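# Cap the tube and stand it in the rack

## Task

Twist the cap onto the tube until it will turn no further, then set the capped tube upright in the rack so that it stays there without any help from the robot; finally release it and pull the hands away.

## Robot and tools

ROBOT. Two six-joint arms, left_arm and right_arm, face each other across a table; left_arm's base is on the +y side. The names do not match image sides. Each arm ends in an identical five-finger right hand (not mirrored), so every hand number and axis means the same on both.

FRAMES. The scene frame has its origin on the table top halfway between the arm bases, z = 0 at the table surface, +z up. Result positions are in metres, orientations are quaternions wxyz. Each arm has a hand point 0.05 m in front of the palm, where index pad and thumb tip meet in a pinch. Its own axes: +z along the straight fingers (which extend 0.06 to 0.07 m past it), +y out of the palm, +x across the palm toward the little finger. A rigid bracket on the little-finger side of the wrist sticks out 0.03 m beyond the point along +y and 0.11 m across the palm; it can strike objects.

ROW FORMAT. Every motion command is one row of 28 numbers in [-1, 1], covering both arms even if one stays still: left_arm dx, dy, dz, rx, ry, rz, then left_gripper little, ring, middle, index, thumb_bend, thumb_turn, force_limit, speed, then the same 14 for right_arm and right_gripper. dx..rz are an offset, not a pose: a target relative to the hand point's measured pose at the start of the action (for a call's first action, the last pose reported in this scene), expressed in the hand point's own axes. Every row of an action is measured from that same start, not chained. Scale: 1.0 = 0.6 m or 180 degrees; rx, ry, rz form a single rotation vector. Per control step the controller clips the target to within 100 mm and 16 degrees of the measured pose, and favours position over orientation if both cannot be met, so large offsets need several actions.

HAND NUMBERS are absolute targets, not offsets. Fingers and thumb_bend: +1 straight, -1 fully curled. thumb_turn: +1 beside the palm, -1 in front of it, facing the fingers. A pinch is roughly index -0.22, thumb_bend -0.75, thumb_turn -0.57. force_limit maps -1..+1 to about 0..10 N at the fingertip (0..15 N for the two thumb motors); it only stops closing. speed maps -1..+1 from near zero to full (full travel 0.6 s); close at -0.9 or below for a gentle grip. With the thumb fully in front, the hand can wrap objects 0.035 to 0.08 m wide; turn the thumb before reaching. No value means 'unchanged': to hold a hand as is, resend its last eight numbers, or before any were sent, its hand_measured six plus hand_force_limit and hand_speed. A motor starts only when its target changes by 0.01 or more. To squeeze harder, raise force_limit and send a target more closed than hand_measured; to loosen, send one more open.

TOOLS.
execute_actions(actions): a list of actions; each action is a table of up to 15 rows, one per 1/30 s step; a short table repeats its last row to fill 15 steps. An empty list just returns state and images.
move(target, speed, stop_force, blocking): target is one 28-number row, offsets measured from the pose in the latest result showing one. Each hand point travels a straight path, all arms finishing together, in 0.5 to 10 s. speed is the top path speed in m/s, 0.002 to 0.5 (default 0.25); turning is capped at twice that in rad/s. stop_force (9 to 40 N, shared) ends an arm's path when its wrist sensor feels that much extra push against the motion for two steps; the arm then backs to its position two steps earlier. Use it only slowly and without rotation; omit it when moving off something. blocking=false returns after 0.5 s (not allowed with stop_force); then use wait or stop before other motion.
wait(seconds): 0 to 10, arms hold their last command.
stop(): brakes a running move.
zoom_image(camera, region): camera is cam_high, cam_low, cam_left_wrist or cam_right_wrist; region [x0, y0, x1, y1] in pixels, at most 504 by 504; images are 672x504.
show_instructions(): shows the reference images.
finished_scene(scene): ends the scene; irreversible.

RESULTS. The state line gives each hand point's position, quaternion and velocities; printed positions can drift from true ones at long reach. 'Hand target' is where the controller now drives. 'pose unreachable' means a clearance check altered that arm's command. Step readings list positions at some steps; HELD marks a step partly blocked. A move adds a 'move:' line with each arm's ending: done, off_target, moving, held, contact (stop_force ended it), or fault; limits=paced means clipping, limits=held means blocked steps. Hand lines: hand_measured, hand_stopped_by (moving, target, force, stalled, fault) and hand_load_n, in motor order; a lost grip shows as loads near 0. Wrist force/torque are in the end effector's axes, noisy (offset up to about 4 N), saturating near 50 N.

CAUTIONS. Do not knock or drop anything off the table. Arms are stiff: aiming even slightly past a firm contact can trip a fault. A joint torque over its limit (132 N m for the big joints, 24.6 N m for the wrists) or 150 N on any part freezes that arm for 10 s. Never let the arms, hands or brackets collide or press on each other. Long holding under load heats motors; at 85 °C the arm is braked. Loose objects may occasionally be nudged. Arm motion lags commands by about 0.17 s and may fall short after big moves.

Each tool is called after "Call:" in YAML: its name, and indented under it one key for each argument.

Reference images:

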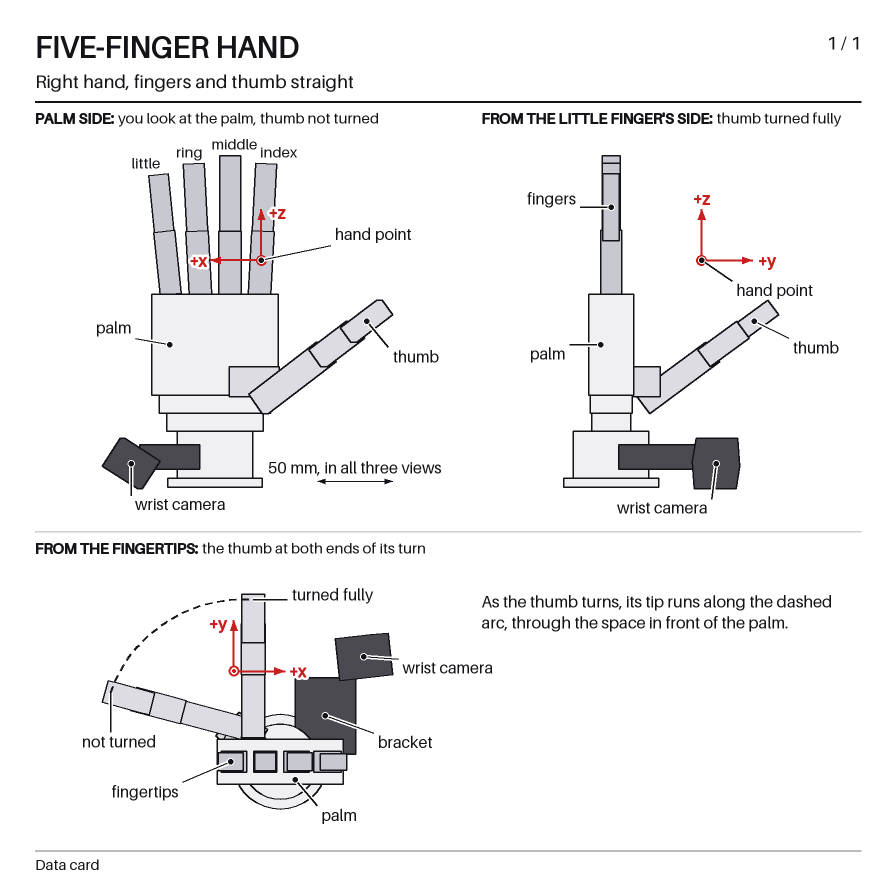

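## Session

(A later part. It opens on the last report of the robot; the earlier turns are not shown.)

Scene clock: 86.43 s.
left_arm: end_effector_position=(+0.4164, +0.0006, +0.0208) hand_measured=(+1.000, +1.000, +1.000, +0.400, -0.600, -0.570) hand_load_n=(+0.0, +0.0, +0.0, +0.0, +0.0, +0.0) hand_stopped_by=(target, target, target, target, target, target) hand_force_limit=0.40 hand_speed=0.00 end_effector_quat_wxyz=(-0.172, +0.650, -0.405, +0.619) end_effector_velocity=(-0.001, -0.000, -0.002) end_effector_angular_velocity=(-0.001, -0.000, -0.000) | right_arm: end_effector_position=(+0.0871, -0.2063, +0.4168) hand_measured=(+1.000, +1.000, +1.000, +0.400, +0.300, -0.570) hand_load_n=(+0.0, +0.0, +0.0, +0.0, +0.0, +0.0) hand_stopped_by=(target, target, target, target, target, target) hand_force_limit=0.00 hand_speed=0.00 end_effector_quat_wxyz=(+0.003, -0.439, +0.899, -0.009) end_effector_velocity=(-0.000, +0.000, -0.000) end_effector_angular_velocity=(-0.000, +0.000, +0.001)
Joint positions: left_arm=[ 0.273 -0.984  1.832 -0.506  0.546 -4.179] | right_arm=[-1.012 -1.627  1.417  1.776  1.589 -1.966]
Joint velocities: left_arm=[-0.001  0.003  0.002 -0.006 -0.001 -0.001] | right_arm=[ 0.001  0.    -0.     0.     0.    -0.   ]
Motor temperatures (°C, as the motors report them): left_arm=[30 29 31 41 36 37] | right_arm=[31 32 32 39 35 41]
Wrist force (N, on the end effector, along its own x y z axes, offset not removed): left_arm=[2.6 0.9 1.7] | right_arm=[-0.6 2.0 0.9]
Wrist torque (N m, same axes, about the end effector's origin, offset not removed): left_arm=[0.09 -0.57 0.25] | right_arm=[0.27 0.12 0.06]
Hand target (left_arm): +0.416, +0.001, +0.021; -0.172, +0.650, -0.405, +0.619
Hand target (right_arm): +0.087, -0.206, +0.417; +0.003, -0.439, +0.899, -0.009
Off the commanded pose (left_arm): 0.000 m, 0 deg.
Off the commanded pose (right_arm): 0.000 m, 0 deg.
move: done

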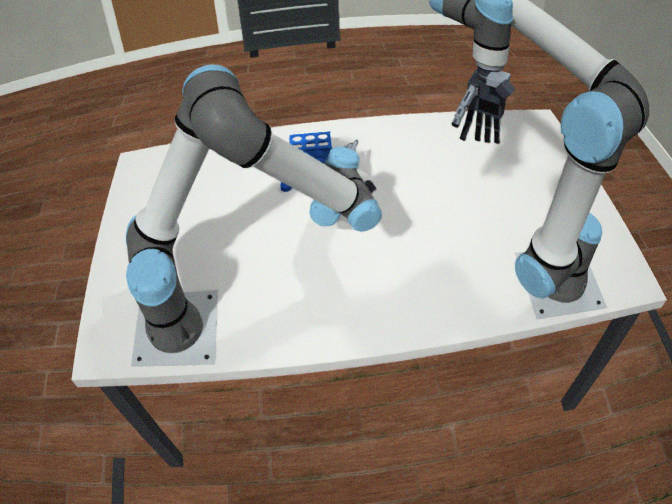

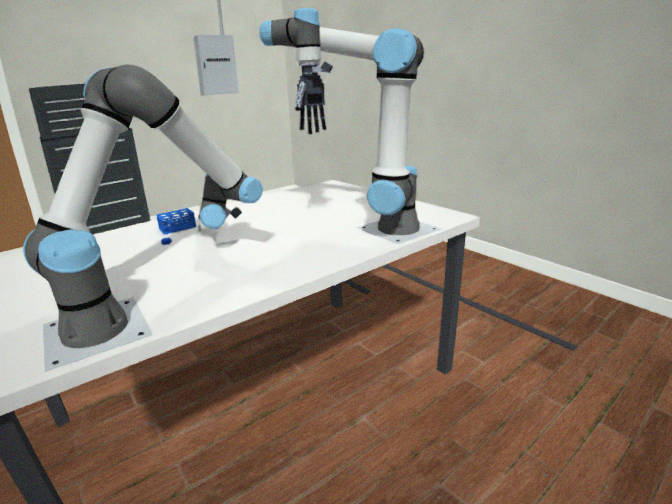

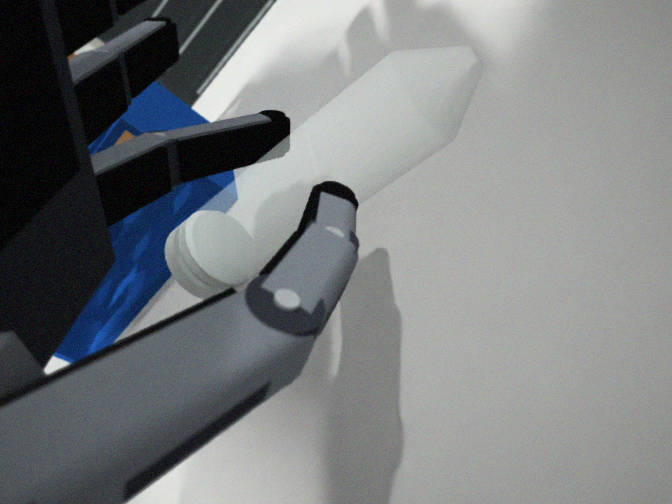

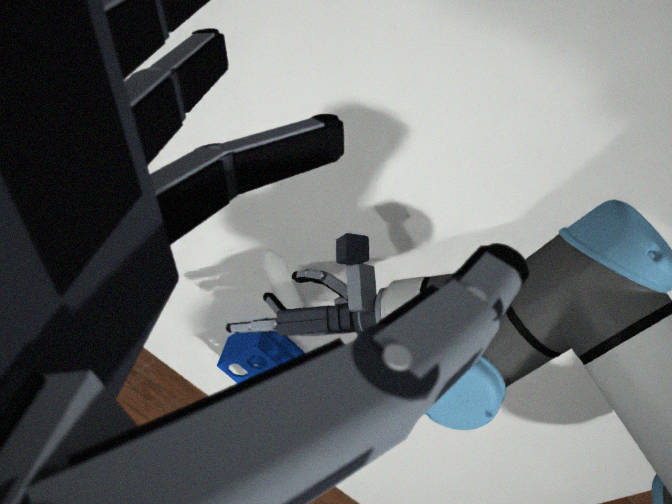

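Call:
move:
  target: [-0.006,0.006,0.01,0,0,0,1,1,1,0.4,-0.6,-0.57,0.4,0,0,0,0,0,0,0,1,1,1,0.4,0.3,-0.57,0,0]
  speed: 0.01
  stop_force: 10

Call:
move:
  target: [0,0,0,0,0,0,1,1,1,-0.3,-0.6,-0.57,0.5,-0.85,0,0,0,0,0,0,1,1,1,0.4,0.3,-0.57,0,0]

Call:
move:
  target: [0.045,-0.048,-0.011,0,0,0,1,1,1,-0.3,-0.6,-0.57,0.5,-0.85,0,0,0,0,0,0,1,1,1,0.4,0.3,-0.57,0,0]
  speed: 0.03

Scene clock: 92.20 s.
left_arm: end_effector_position=(+0.4211, -0.0006, +0.0149) hand_measured=(+1.000, +1.000, +1.000, +0.400, -0.600, -0.570) hand_load_n=(+0.0, +0.0, +0.0, +0.0, +0.0, +0.0) hand_stopped_by=(target, target, target, target, target, target) hand_force_limit=0.40 hand_speed=0.00 end_effector_quat_wxyz=(-0.172, +0.650, -0.405, +0.619) end_effector_velocity=(+0.002, +0.000, -0.002) end_effector_angular_velocity=(+0.001, +0.000, +0.001) | right_arm: end_effector_position=(+0.0871, -0.2063, +0.4168) hand_measured=(+1.000, +1.000, +1.000, +0.400, +0.300, -0.570) hand_load_n=(+0.0, +0.0, +0.0, +0.0, +0.0, +0.0) hand_stopped_by=(target, target, target, target, target, target) hand_force_limit=0.00 hand_speed=0.00 end_effector_quat_wxyz=(+0.003, -0.439, +0.899, -0.009) end_effector_velocity=(-0.000, -0.000, +0.000) end_effector_angular_velocity=(-0.000, +0.001, -0.001)
Joint positions: left_arm=[ 0.282 -0.969  1.824 -0.519  0.555 -4.174] | right_arm=[-1.012 -1.627  1.417  1.776  1.589 -1.966]
Joint velocities: left_arm=[ 0.003  0.005 -0.002 -0.003  0.002  0.002] | right_arm=[-0.001 -0.     0.     0.001 -0.    -0.   ]
Motor temperatures (°C, as the motors report them): left_arm=[30 29 31 41 36 37] | right_arm=[31 32 32 39 35 41]
Wrist force (N, on the end effector, along its own x y z axes, offset not removed): left_arm=[2.1 0.9 0.7] | right_arm=[-0.7 1.2 0.0]
Wrist torque (N m, same axes, about the end effector's origin, offset not removed): left_arm=[0.16 -0.56 0.29] | right_arm=[0.33 0.24 0.02]
Hand target (left_arm): +0.421, -0.001, +0.015; -0.172, +0.650, -0.405, +0.619
Hand target (right_arm): +0.087, -0.206, +0.417; +0.003, -0.439, +0.899, -0.009
Off the commanded pose (left_arm): 0.000 m, 0 deg.
Off the commanded pose (right_arm): 0.000 m, 0 deg.
move: done

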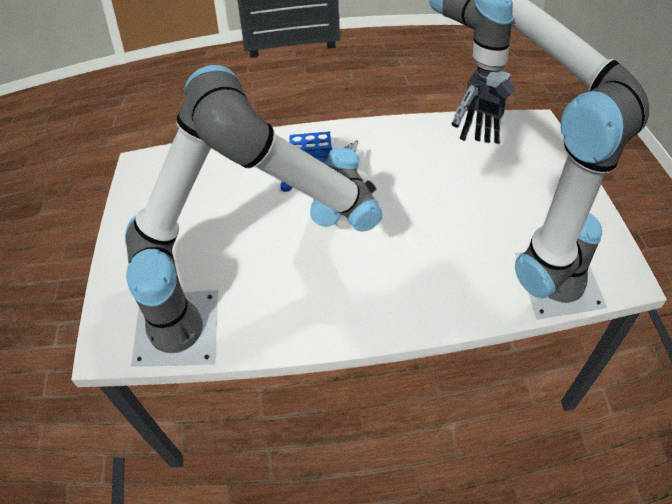

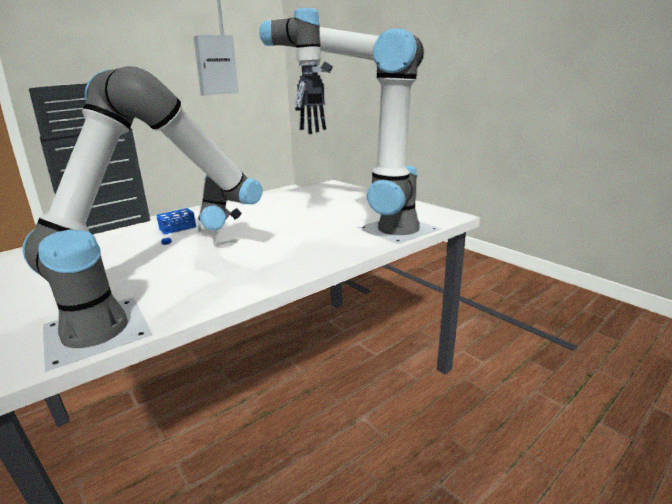

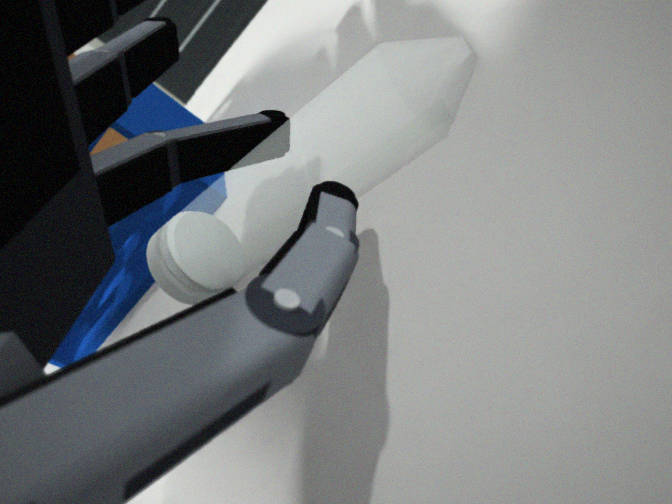

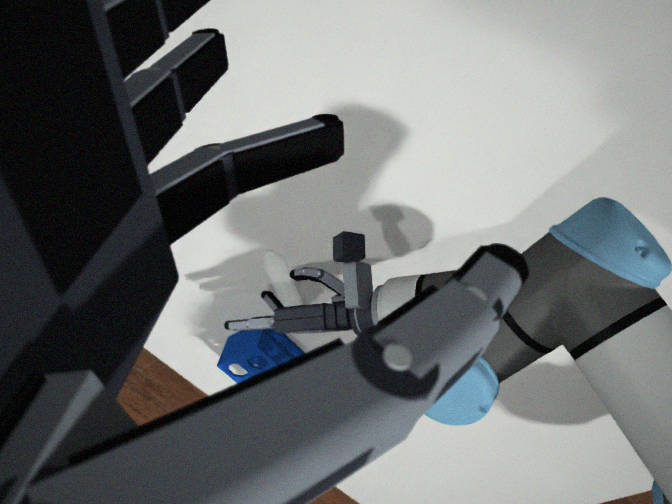

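Scene clock: 93.33 s.
left_arm: end_effector_position=(+0.4211, -0.0006, +0.0149) hand_measured=(+1.000, +1.000, +1.000, +0.186, -0.596, -0.570) hand_load_n=(+0.0, +0.0, +0.0, +8.0, +6.0, -1.5) hand_stopped_by=(target, target, target, force, target, target) hand_force_limit=0.50 hand_speed=-0.85 end_effector_quat_wxyz=(-0.172, +0.650, -0.405, +0.619) end_effector_velocity=(+0.000, +0.000, -0.001) end_effector_angular_velocity=(+0.001, +0.000, +0.001) | right_arm: end_effector_position=(+0.0871, -0.2063, +0.4168) hand_measured=(+1.000, +1.000, +1.000, +0.400, +0.300, -0.570) hand_load_n=(+0.0, +0.0, +0.0, +0.0, +0.0, +0.0) hand_stopped_by=(target, target, target, target, target, target) hand_force_limit=0.00 hand_speed=0.00 end_effector_quat_wxyz=(+0.003, -0.439, +0.899, -0.009) end_effector_velocity=(-0.001, -0.000, +0.000) end_effector_angular_velocity=(-0.001, +0.001, +0.002)
Joint positions: left_arm=[ 0.282 -0.969  1.824 -0.519  0.555 -4.174] | right_arm=[-1.012 -1.627  1.417  1.776  1.589 -1.966]
Joint velocities: left_arm=[ 0.     0.001  0.     0.    -0.    -0.   ] | right_arm=[ 0.001 -0.     0.     0.001  0.    -0.001]
Motor temperatures (°C, as the motors report them): left_arm=[30 29 31 41 36 37] | right_arm=[31 32 32 39 35 41]
Wrist force (N, on the end effector, along its own x y z axes, offset not removed): left_arm=[3.8 -2.6 0.2] | right_arm=[-0.3 0.9 -0.1]
Wrist torque (N m, same axes, about the end effector's origin, offset not removed): left_arm=[0.09 -0.30 0.20] | right_arm=[0.31 0.12 -0.05]
Hand target (left_arm): +0.421, -0.001, +0.015; -0.172, +0.650, -0.405, +0.619
Hand target (right_arm): +0.087, -0.206, +0.417; +0.003, -0.439, +0.899, -0.009
Off the commanded pose (left_arm): 0.000 m, 0 deg.
Off the commanded pose (right_arm): 0.000 m, 0 deg.
move: done

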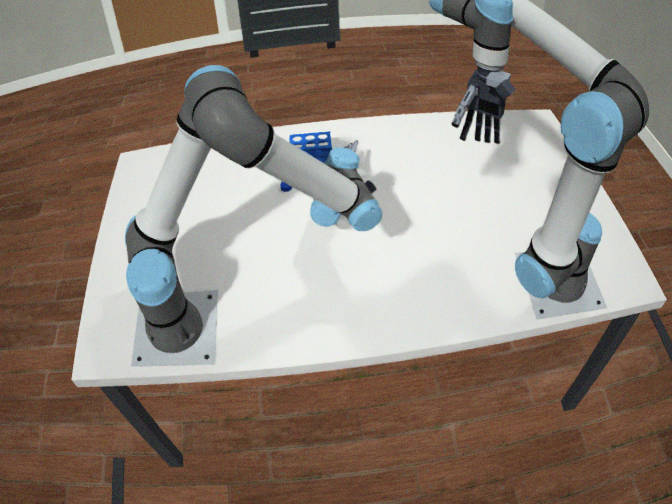

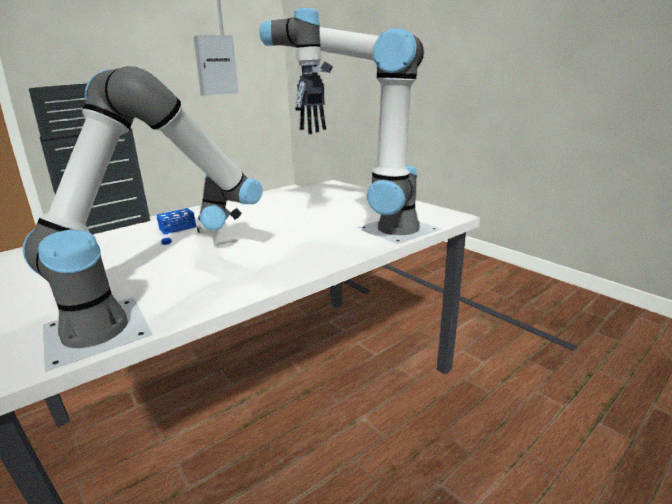

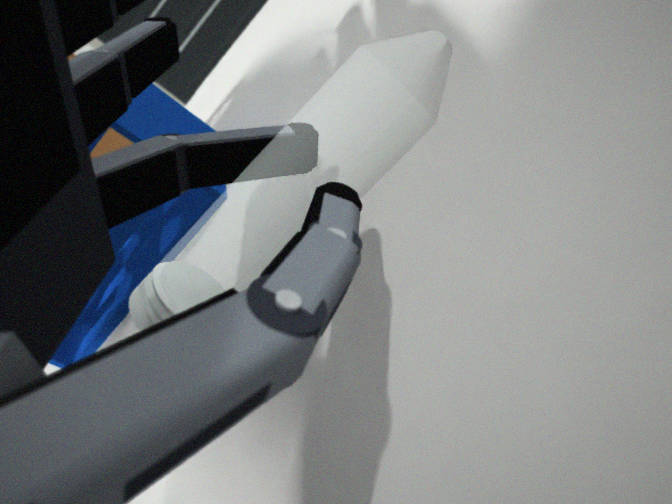

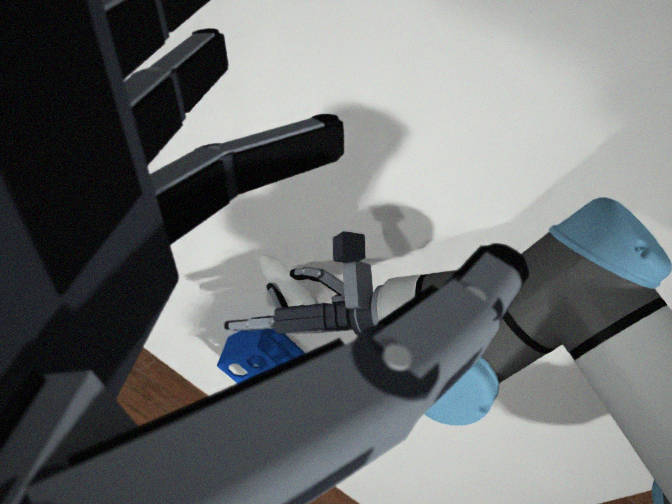

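Scene clock: 95.00 s.
left_arm: end_effector_position=(+0.4214, -0.0010, +0.0547) hand_measured=(+1.000, +1.000, +1.000, +0.186, -0.596, -0.570) hand_load_n=(+0.0, +0.0, +0.0, +5.5, +5.5, -1.0) hand_stopped_by=(target, target, target, force, target, target) hand_force_limit=0.50 hand_speed=-0.85 end_effector_quat_wxyz=(-0.172, +0.650, -0.405, +0.619) end_effector_velocity=(-0.000, -0.000, +0.003) end_effector_angular_velocity=(-0.001, +0.001, -0.001) | right_arm: end_effector_position=(+0.0871, -0.2063, +0.4168) hand_measured=(+1.000, +1.000, +1.000, +0.400, +0.300, -0.570) hand_load_n=(+0.0, +0.0, +0.0, +0.0, +0.0, +0.0) hand_stopped_by=(target, target, target, target, target, target) hand_force_limit=0.00 hand_speed=0.00 end_effector_quat_wxyz=(+0.003, -0.439, +0.899, -0.009) end_effector_velocity=(-0.000, +0.000, +0.000) end_effector_angular_velocity=(+0.000, -0.000, +0.000)
Joint positions: left_arm=[ 0.283 -1.038  1.805 -0.43   0.555 -4.173] | right_arm=[-1.012 -1.627  1.417  1.776  1.589 -1.966]
Joint velocities: left_arm=[-0.001 -0.005 -0.002  0.008  0.    -0.002] | right_arm=[ 0.    -0.001 -0.     0.    -0.     0.   ]
Motor temperatures (°C, as the motors report them): left_arm=[30 29 31 41 36 37] | right_arm=[31 32 32 39 35 41]
Wrist force (N, on the end effector, along its own x y z axes, offset not removed): left_arm=[2.3 1.0 0.5] | right_arm=[1.0 1.8 -0.7]
Wrist torque (N m, same axes, about the end effector's origin, offset not removed): left_arm=[0.08 -0.49 0.30] | right_arm=[0.35 -0.08 0.15]
Hand target (left_arm): +0.421, -0.001, +0.055; -0.172, +0.650, -0.405, +0.619
Hand target (right_arm): +0.087, -0.206, +0.417; +0.003, -0.439, +0.899, -0.009
Off the commanded pose (left_arm): 0.000 m, 0 deg.
Off the commanded pose (right_arm): 0.000 m, 0 deg.
move: done

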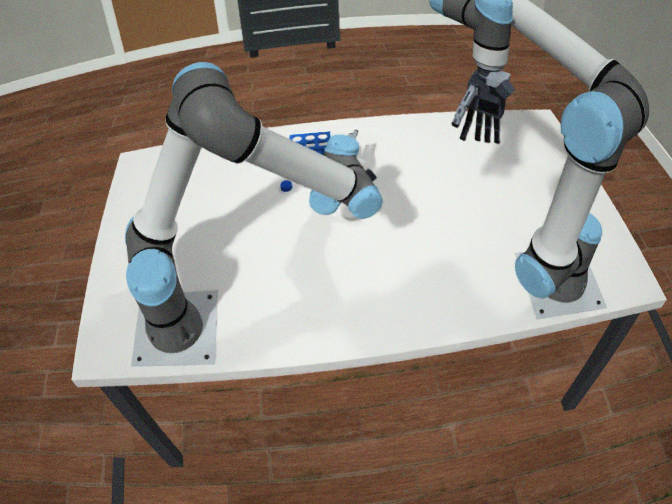

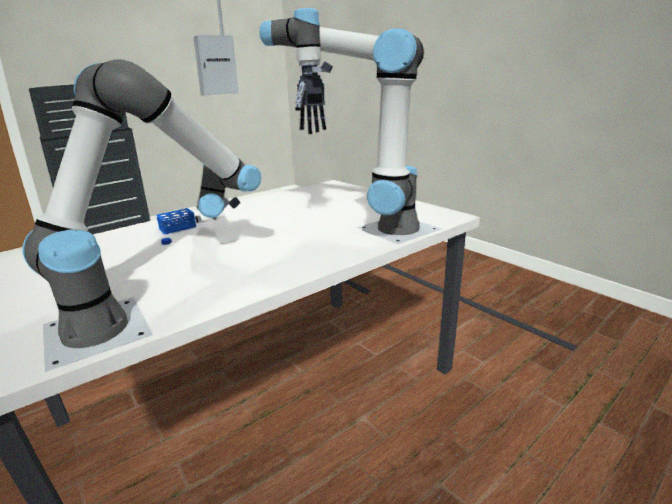

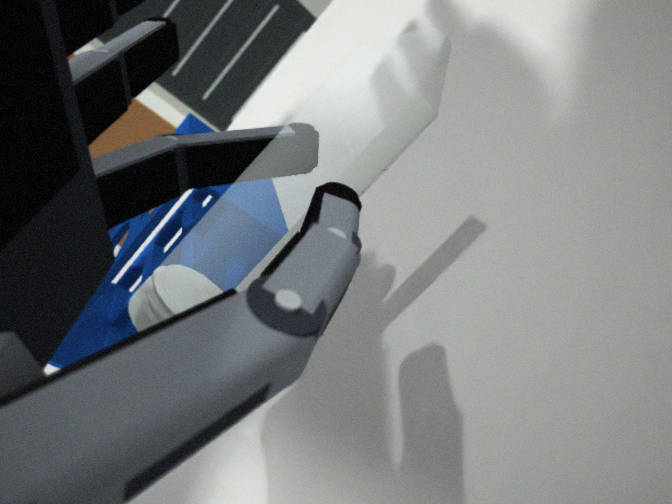

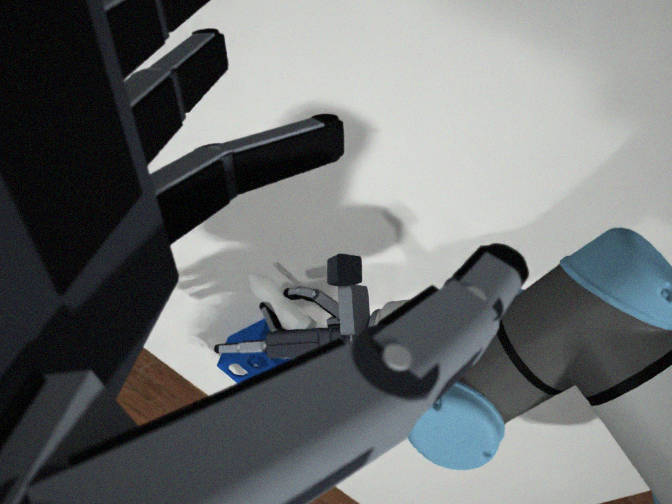

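Call:
move:
  target: [0.12,-0.13,-0.03,-0.045,-0.155,0.47,1,1,1,-0.3,-0.6,-0.57,0.5,-0.85,0,0,0,0,0,0,1,1,1,0.4,0.3,-0.57,0,0]
  speed: 0.15

Call:
zoom_image:
  camera: "cam_low"
  region: [100,100,320,260]

Call:
zoom_image:
  camera: "cam_high"
  region: [240,60,440,220]

Scene clock: 104.80 s.
left_arm: end_effector_position=(+0.4220, -0.0018, +0.1629) hand_measured=(+1.000, +1.000, +1.000, +0.186, -0.596, -0.570) hand_load_n=(+0.0, +0.0, +0.0, +5.5, +5.5, -1.0) hand_stopped_by=(target, target, target, force, target, target) hand_force_limit=0.50 hand_speed=-0.85 end_effector_quat_wxyz=(-0.582, +0.339, -0.722, +0.158) end_effector_velocity=(+0.000, +0.000, -0.000) end_effector_angular_velocity=(+0.012, +0.001, +0.007) | right_arm: end_effector_position=(+0.0871, -0.2063, +0.4168) hand_measured=(+1.000, +1.000, +1.000, +0.400, +0.300, -0.570) hand_load_n=(+0.0, +0.0, +0.0, +0.0, +0.0, +0.0) hand_stopped_by=(target, target, target, target, target, target) hand_force_limit=0.00 hand_speed=0.00 end_effector_quat_wxyz=(+0.003, -0.439, +0.899, -0.009) end_effector_velocity=(+0.001, -0.000, -0.000) end_effector_angular_velocity=(+0.000, -0.001, -0.002)
Joint positions: left_arm=[ 0.211 -0.514  0.841  1.25   0.277 -3.851] | right_arm=[-1.012 -1.627  1.417  1.776  1.589 -1.966]
Joint velocities: left_arm=[ 0.001  0.012 -0.012  0.034 -0.001 -0.024] | right_arm=[-0.001  0.     0.    -0.001  0.     0.   ]
Motor temperatures (°C, as the motors report them): left_arm=[30 29 31 41 36 37] | right_arm=[31 32 32 39 35 41]
Wrist force (N, on the end effector, along its own x y z axes, offset not removed): left_arm=[3.3 0.3 0.9] | right_arm=[0.8 1.2 0.0]
Wrist torque (N m, same axes, about the end effector's origin, offset not removed): left_arm=[0.04 -0.70 0.24] | right_arm=[0.25 0.00 -0.01]
Hand target (left_arm): +0.422, -0.002, +0.163; +0.582, -0.339, +0.722, -0.157
Hand target (right_arm): +0.087, -0.206, +0.417; +0.003, -0.439, +0.899, -0.009
Off the commanded pose (left_arm): 0.001 m, 0 deg.
Off the commanded pose (right_arm): 0.000 m, 0 deg.
move: done

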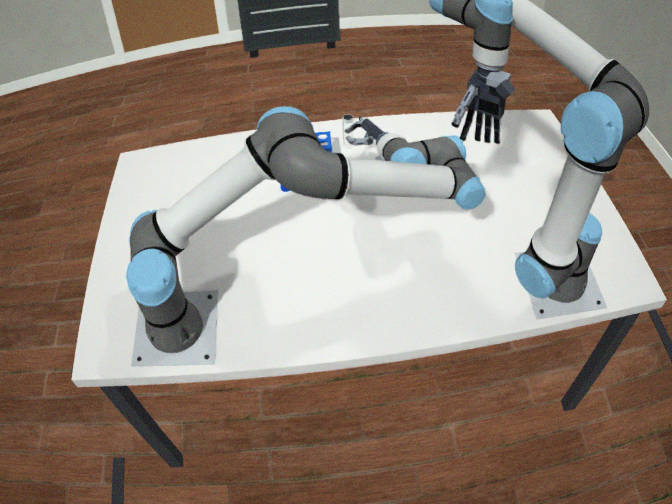

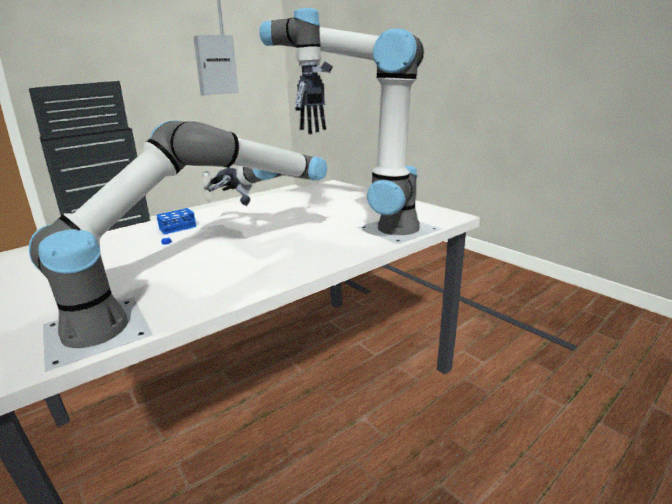

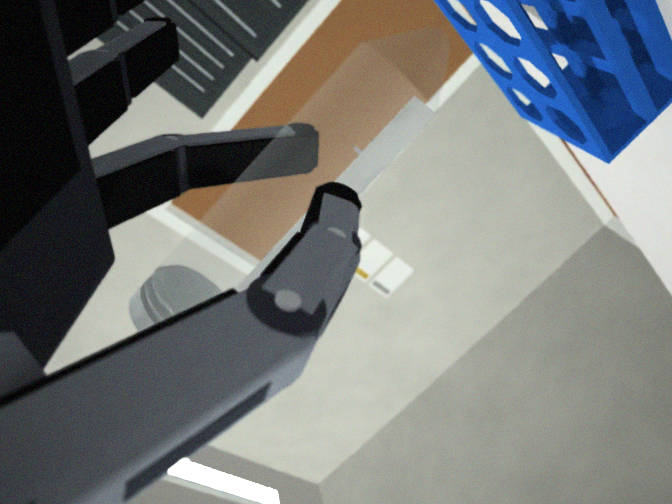

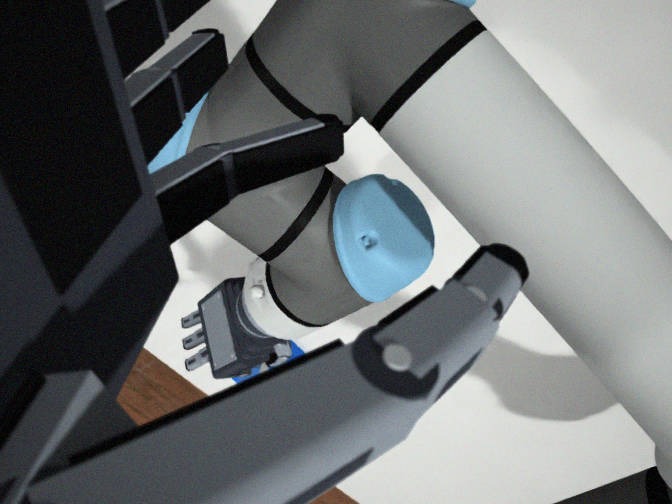

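Region (100, 100, 320, 260) of cam_low's 672x504 image, scaled by 2.291, with more detail than that image has; it fills the top 367 rows of this view, and the rest is white.

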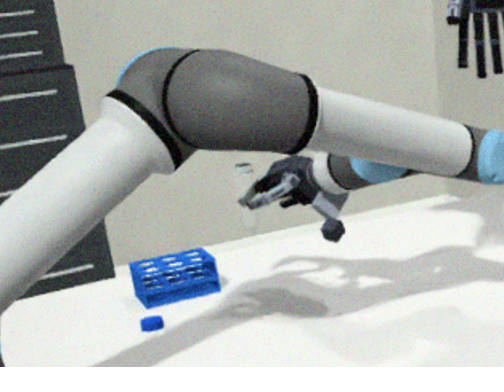

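Region (240, 60, 440, 220) of cam_high's 672x504 image, scaled by 2.520, with more detail than that image has; it fills the top 403 rows of this view, and the rest is white.

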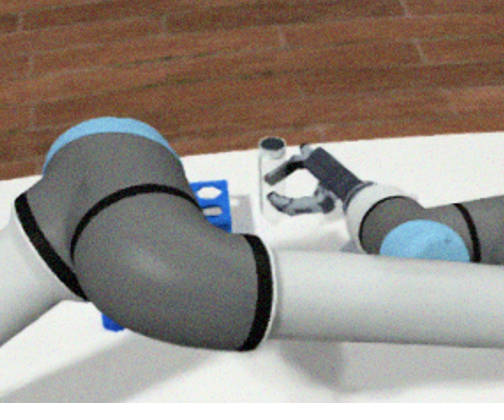

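Call:
move:
  target: [-0.072,0.09,0.11,0.2,0.17,0.076,1,1,1,-0.3,-0.6,-0.57,0.5,-0.85,0,0,0,0,0,0,1,1,1,0.4,0.3,-0.57,0,0]
  speed: 0.12

Call:
zoom_image:
  camera: "cam_right_wrist"
  region: [150,250,400,450]

Call:
zoom_image:
  camera: "cam_high"
  region: [240,60,440,220]

Scene clock: 114.57 s.
left_arm: end_effector_position=(+0.4719, +0.0774, +0.1421) hand_measured=(+1.000, +1.000, +1.000, +0.186, -0.596, -0.570) hand_load_n=(+0.0, +0.0, +0.0, +5.5, +5.5, -1.0) hand_stopped_by=(target, target, target, force, target, target) hand_force_limit=0.50 hand_speed=-0.85 end_effector_quat_wxyz=(+0.463, -0.007, +0.799, -0.384) end_effector_velocity=(+0.002, +0.002, +0.000) end_effector_angular_velocity=(-0.002, -0.001, -0.008) | right_arm: end_effector_position=(+0.0871, -0.2063, +0.4168) hand_measured=(+1.000, +1.000, +1.000, +0.400, +0.300, -0.570) hand_load_n=(+0.0, +0.0, +0.0, +0.0, +0.0, +0.0) hand_stopped_by=(target, target, target, target, target, target) hand_force_limit=0.00 hand_speed=0.00 end_effector_quat_wxyz=(+0.003, -0.439, +0.899, -0.009) end_effector_velocity=(+0.001, +0.000, -0.000) end_effector_angular_velocity=(+0.001, -0.001, -0.001)
Joint positions: left_arm=[ 0.45  -1.24   1.911 -0.358  1.112 -2.414] | right_arm=[-1.012 -1.627  1.417  1.776  1.589 -1.966]
Joint velocities: left_arm=[ 0.009 -0.003  0.005 -0.007  0.017  0.006] | right_arm=[-0.001  0.    -0.    -0.001 -0.    -0.001]
Motor temperatures (°C, as the motors report them): left_arm=[30 29 31 41 36 37] | right_arm=[31 32 32 39 35 41]
Wrist force (N, on the end effector, along its own x y z axes, offset not removed): left_arm=[2.3 1.9 0.1] | right_arm=[1.6 -0.5 1.1]
Wrist torque (N m, same axes, about the end effector's origin, offset not removed): left_arm=[0.41 -0.47 0.24] | right_arm=[-0.07 -0.12 0.00]
Hand target (left_arm): +0.472, +0.078, +0.142; +0.463, -0.007, +0.799, -0.384
Hand target (right_arm): +0.087, -0.206, +0.417; +0.003, -0.439, +0.899, -0.009
Off the commanded pose (left_arm): 0.001 m, 0 deg.
Off the commanded pose (right_arm): 0.000 m, 0 deg.
move: done

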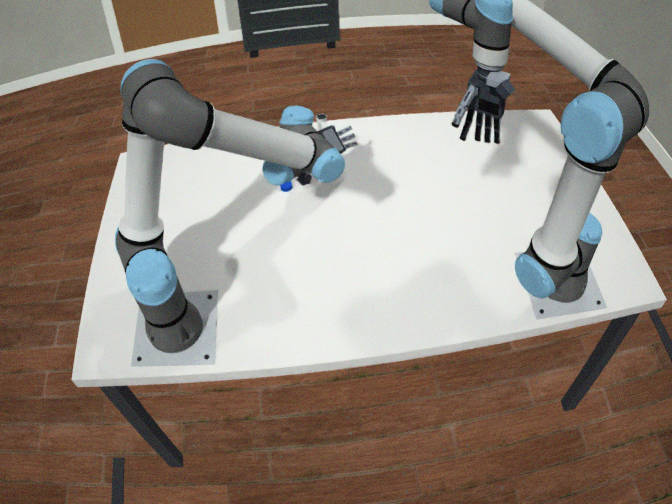

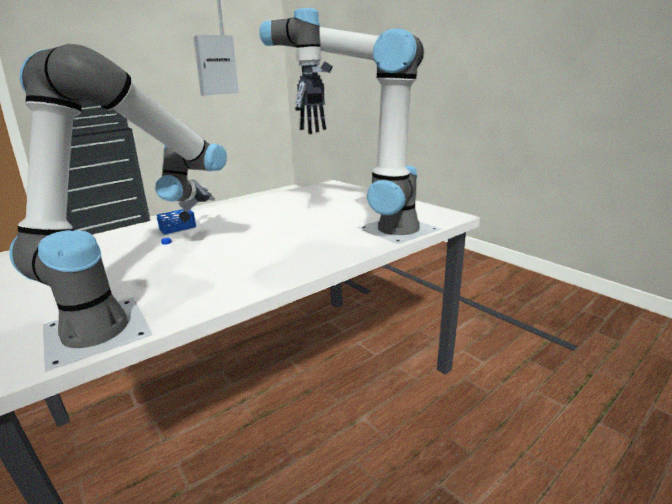

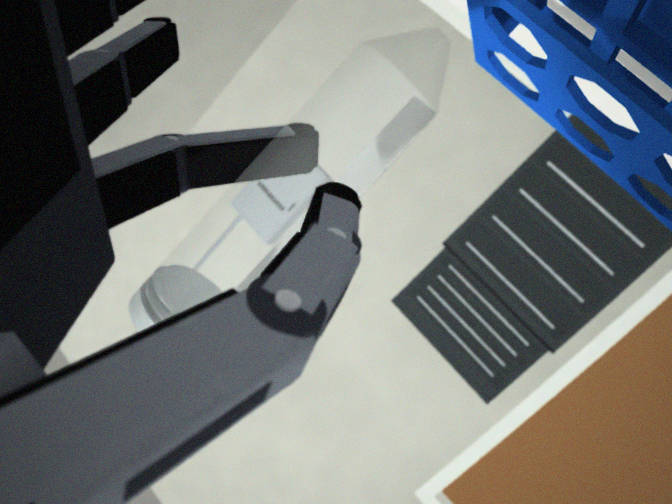

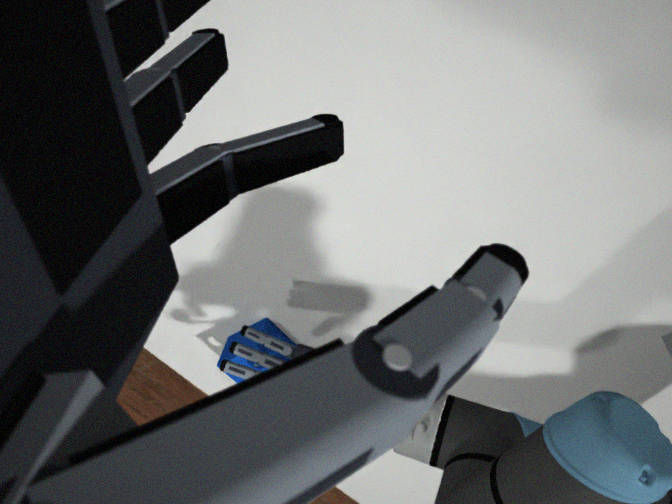

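Region (150, 250, 400, 450) of cam_right_wrist's 672x504 image, scaled by 2.016, with more detail than that image has; it fills the top 403 rows of this view, and the rest is white.

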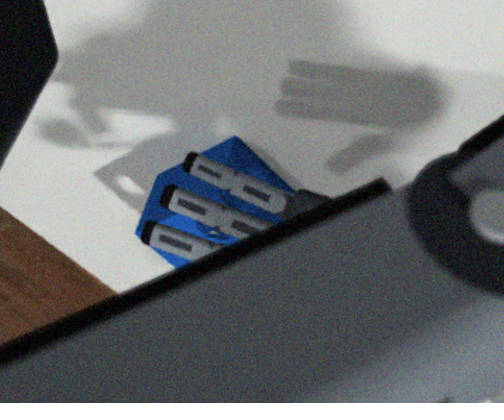

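Region (240, 60, 440, 220) of cam_high's 672x504 image, scaled by 2.520, with more detail than that image has; it fills the top 403 rows of this view, and the rest is white.

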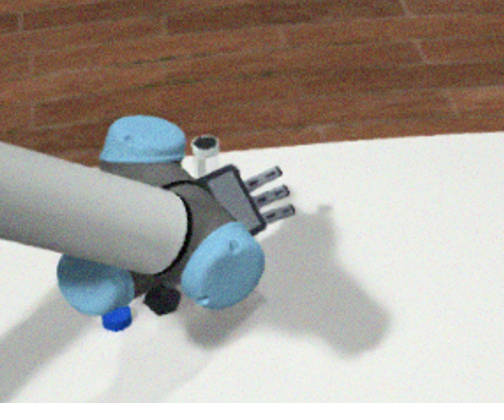

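Call:
move:
  target: [-0.019,0.05,0.028,0,0,0,1,1,1,-0.3,-0.6,-0.57,0.5,-0.85,0,0,0,0,0,0,1,1,1,0.4,0.3,-0.57,0,0]
  speed: 0.04

Scene clock: 120.03 s.
left_arm: end_effector_position=(+0.5010, +0.0925, +0.1273) hand_measured=(+1.000, +1.000, +1.000, +0.186, -0.596, -0.570) hand_load_n=(+0.0, +0.0, +0.0, +5.5, +5.5, -1.0) hand_stopped_by=(target, target, target, force, target, target) hand_force_limit=0.50 hand_speed=-0.85 end_effector_quat_wxyz=(+0.463, -0.007, +0.799, -0.384) end_effector_velocity=(+0.002, +0.001, -0.001) end_effector_angular_velocity=(+0.000, +0.000, +0.001) | right_arm: end_effector_position=(+0.0871, -0.2063, +0.4168) hand_measured=(+1.000, +1.000, +1.000, +0.400, +0.300, -0.570) hand_load_n=(+0.0, +0.0, +0.0, +0.0, +0.0, +0.0) hand_stopped_by=(target, target, target, target, target, target) hand_force_limit=0.00 hand_speed=0.00 end_effector_quat_wxyz=(+0.003, -0.439, +0.899, -0.009) end_effector_velocity=(-0.000, +0.000, -0.000) end_effector_angular_velocity=(+0.000, -0.000, +0.001)
Joint positions: left_arm=[ 0.528 -1.201  1.901 -0.397  1.187 -2.388] | right_arm=[-1.012 -1.627  1.417  1.776  1.589 -1.966]
Joint velocities: left_arm=[ 0.006  0.002 -0.002 -0.001  0.004  0.002] | right_arm=[ 0.001 -0.     0.    -0.     0.    -0.   ]
Motor temperatures (°C, as the motors report them): left_arm=[30 29 31 41 36 37] | right_arm=[31 32 32 39 35 41]
Wrist force (N, on the end effector, along its own x y z axes, offset not removed): left_arm=[3.0 0.2 -0.4] | right_arm=[-0.1 -1.2 -0.1]
Wrist torque (N m, same axes, about the end effector's origin, offset not removed): left_arm=[0.10 -0.57 0.28] | right_arm=[-0.17 0.09 -0.03]
Hand target (left_arm): +0.501, +0.093, +0.127; +0.463, -0.007, +0.799, -0.384
Hand target (right_arm): +0.087, -0.206, +0.417; +0.003, -0.439, +0.899, -0.009
Off the commanded pose (left_arm): 0.000 m, 0 deg.
Off the commanded pose (right_arm): 0.000 m, 0 deg.
move: done

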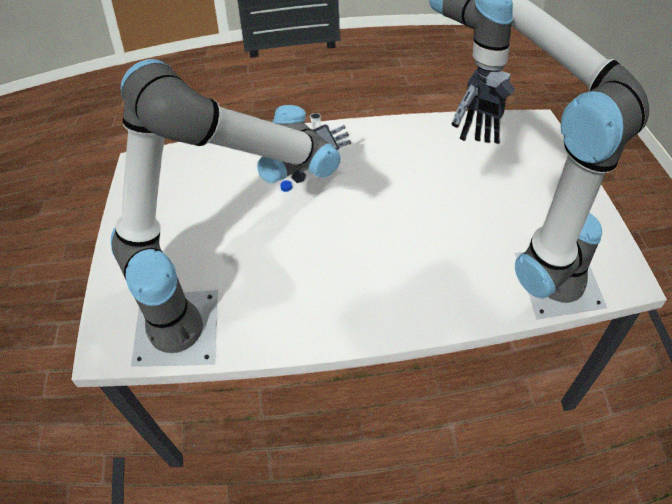

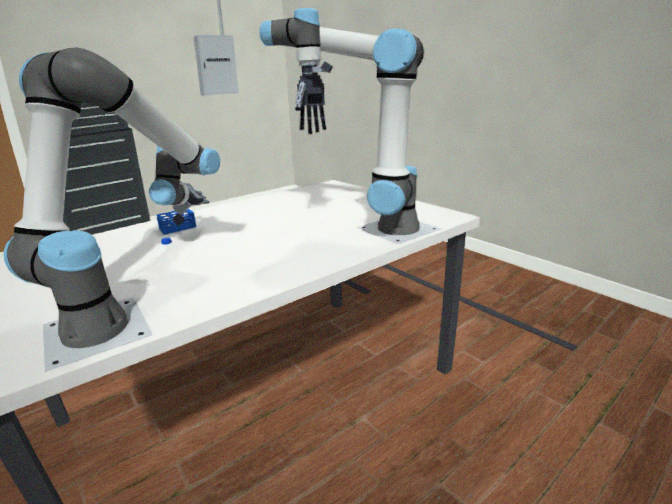

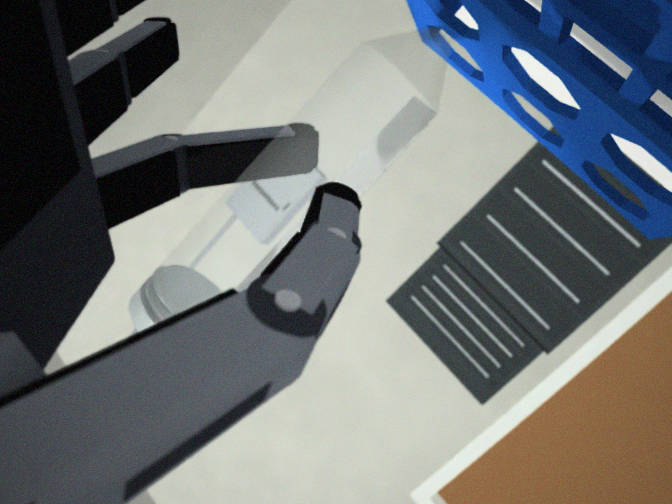

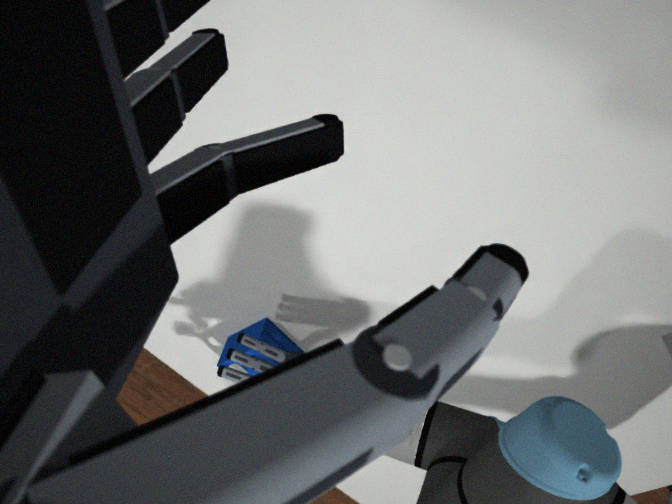

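Call:
move:
  target: [0,0,0,0,0,0,1,1,1,-0.3,-0.6,-0.57,0.5,-0.85,-0.39,-0.35,0.45,-0.05,-0.25,-0.13,1,1,1,1,1,1,0,0]

Scene clock: 125.70 s.
left_arm: end_effector_position=(+0.5010, +0.0925, +0.1273) hand_measured=(+1.000, +1.000, +1.000, +0.186, -0.596, -0.570) hand_load_n=(+0.0, +0.0, +0.0, +5.5, +5.5, -1.0) hand_stopped_by=(target, target, target, force, target, target) hand_force_limit=0.50 hand_speed=-0.85 end_effector_quat_wxyz=(+0.463, -0.007, +0.799, -0.384) end_effector_velocity=(+0.000, +0.001, -0.000) end_effector_angular_velocity=(+0.001, +0.001, +0.001) | right_arm: end_effector_position=(+0.4002, -0.1555, +0.1504) hand_measured=(+1.000, +1.000, +1.000, +1.000, +1.000, +1.000) hand_load_n=(+0.0, +0.0, +0.0, +0.0, +0.0, +0.0) hand_stopped_by=(target, target, target, target, target, target) hand_force_limit=0.00 hand_speed=0.00 end_effector_quat_wxyz=(+0.309, -0.576, +0.722, +0.225) end_effector_velocity=(+0.002, +0.001, -0.001) end_effector_angular_velocity=(+0.003, -0.002, +0.002)
Joint positions: left_arm=[ 0.528 -1.201  1.901 -0.397  1.187 -2.388] | right_arm=[-1.496 -1.041  1.557  0.771  0.828 -2.779]
Joint velocities: left_arm=[ 0.001 -0.    -0.     0.001  0.     0.   ] | right_arm=[ 0.001  0.006 -0.005 -0.002 -0.003 -0.001]
Motor temperatures (°C, as the motors report them): left_arm=[30 29 31 41 36 37] | right_arm=[31 32 32 39 35 41]
Wrist force (N, on the end effector, along its own x y z axes, offset not removed): left_arm=[3.3 1.5 0.6] | right_arm=[-0.3 -1.0 0.7]
Wrist torque (N m, same axes, about the end effector's origin, offset not removed): left_arm=[0.22 -0.65 0.29] | right_arm=[-0.14 0.11 -0.07]
Hand target (left_arm): +0.501, +0.092, +0.127; +0.463, -0.007, +0.799, -0.384
Hand target (right_arm): +0.400, -0.155, +0.150; +0.309, -0.576, +0.722, +0.226
Off the commanded pose (left_arm): 0.000 m, 0 deg.
Off the commanded pose (right_arm): 0.001 m, 0 deg.
move: done

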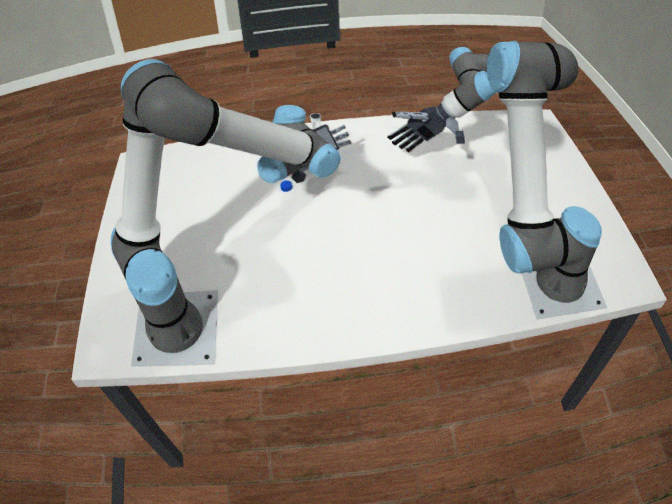

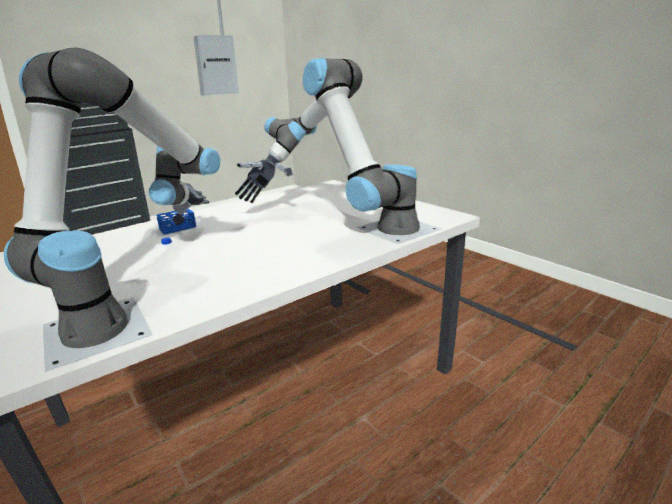

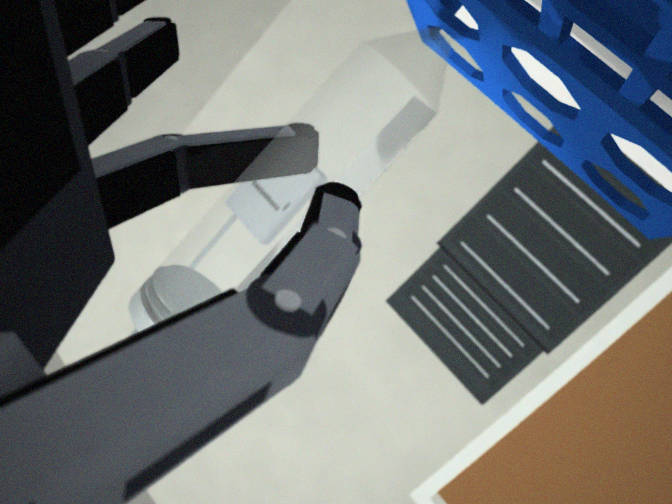

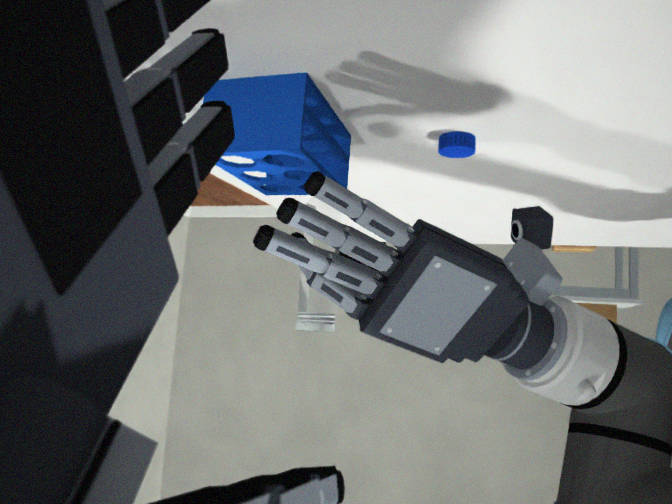

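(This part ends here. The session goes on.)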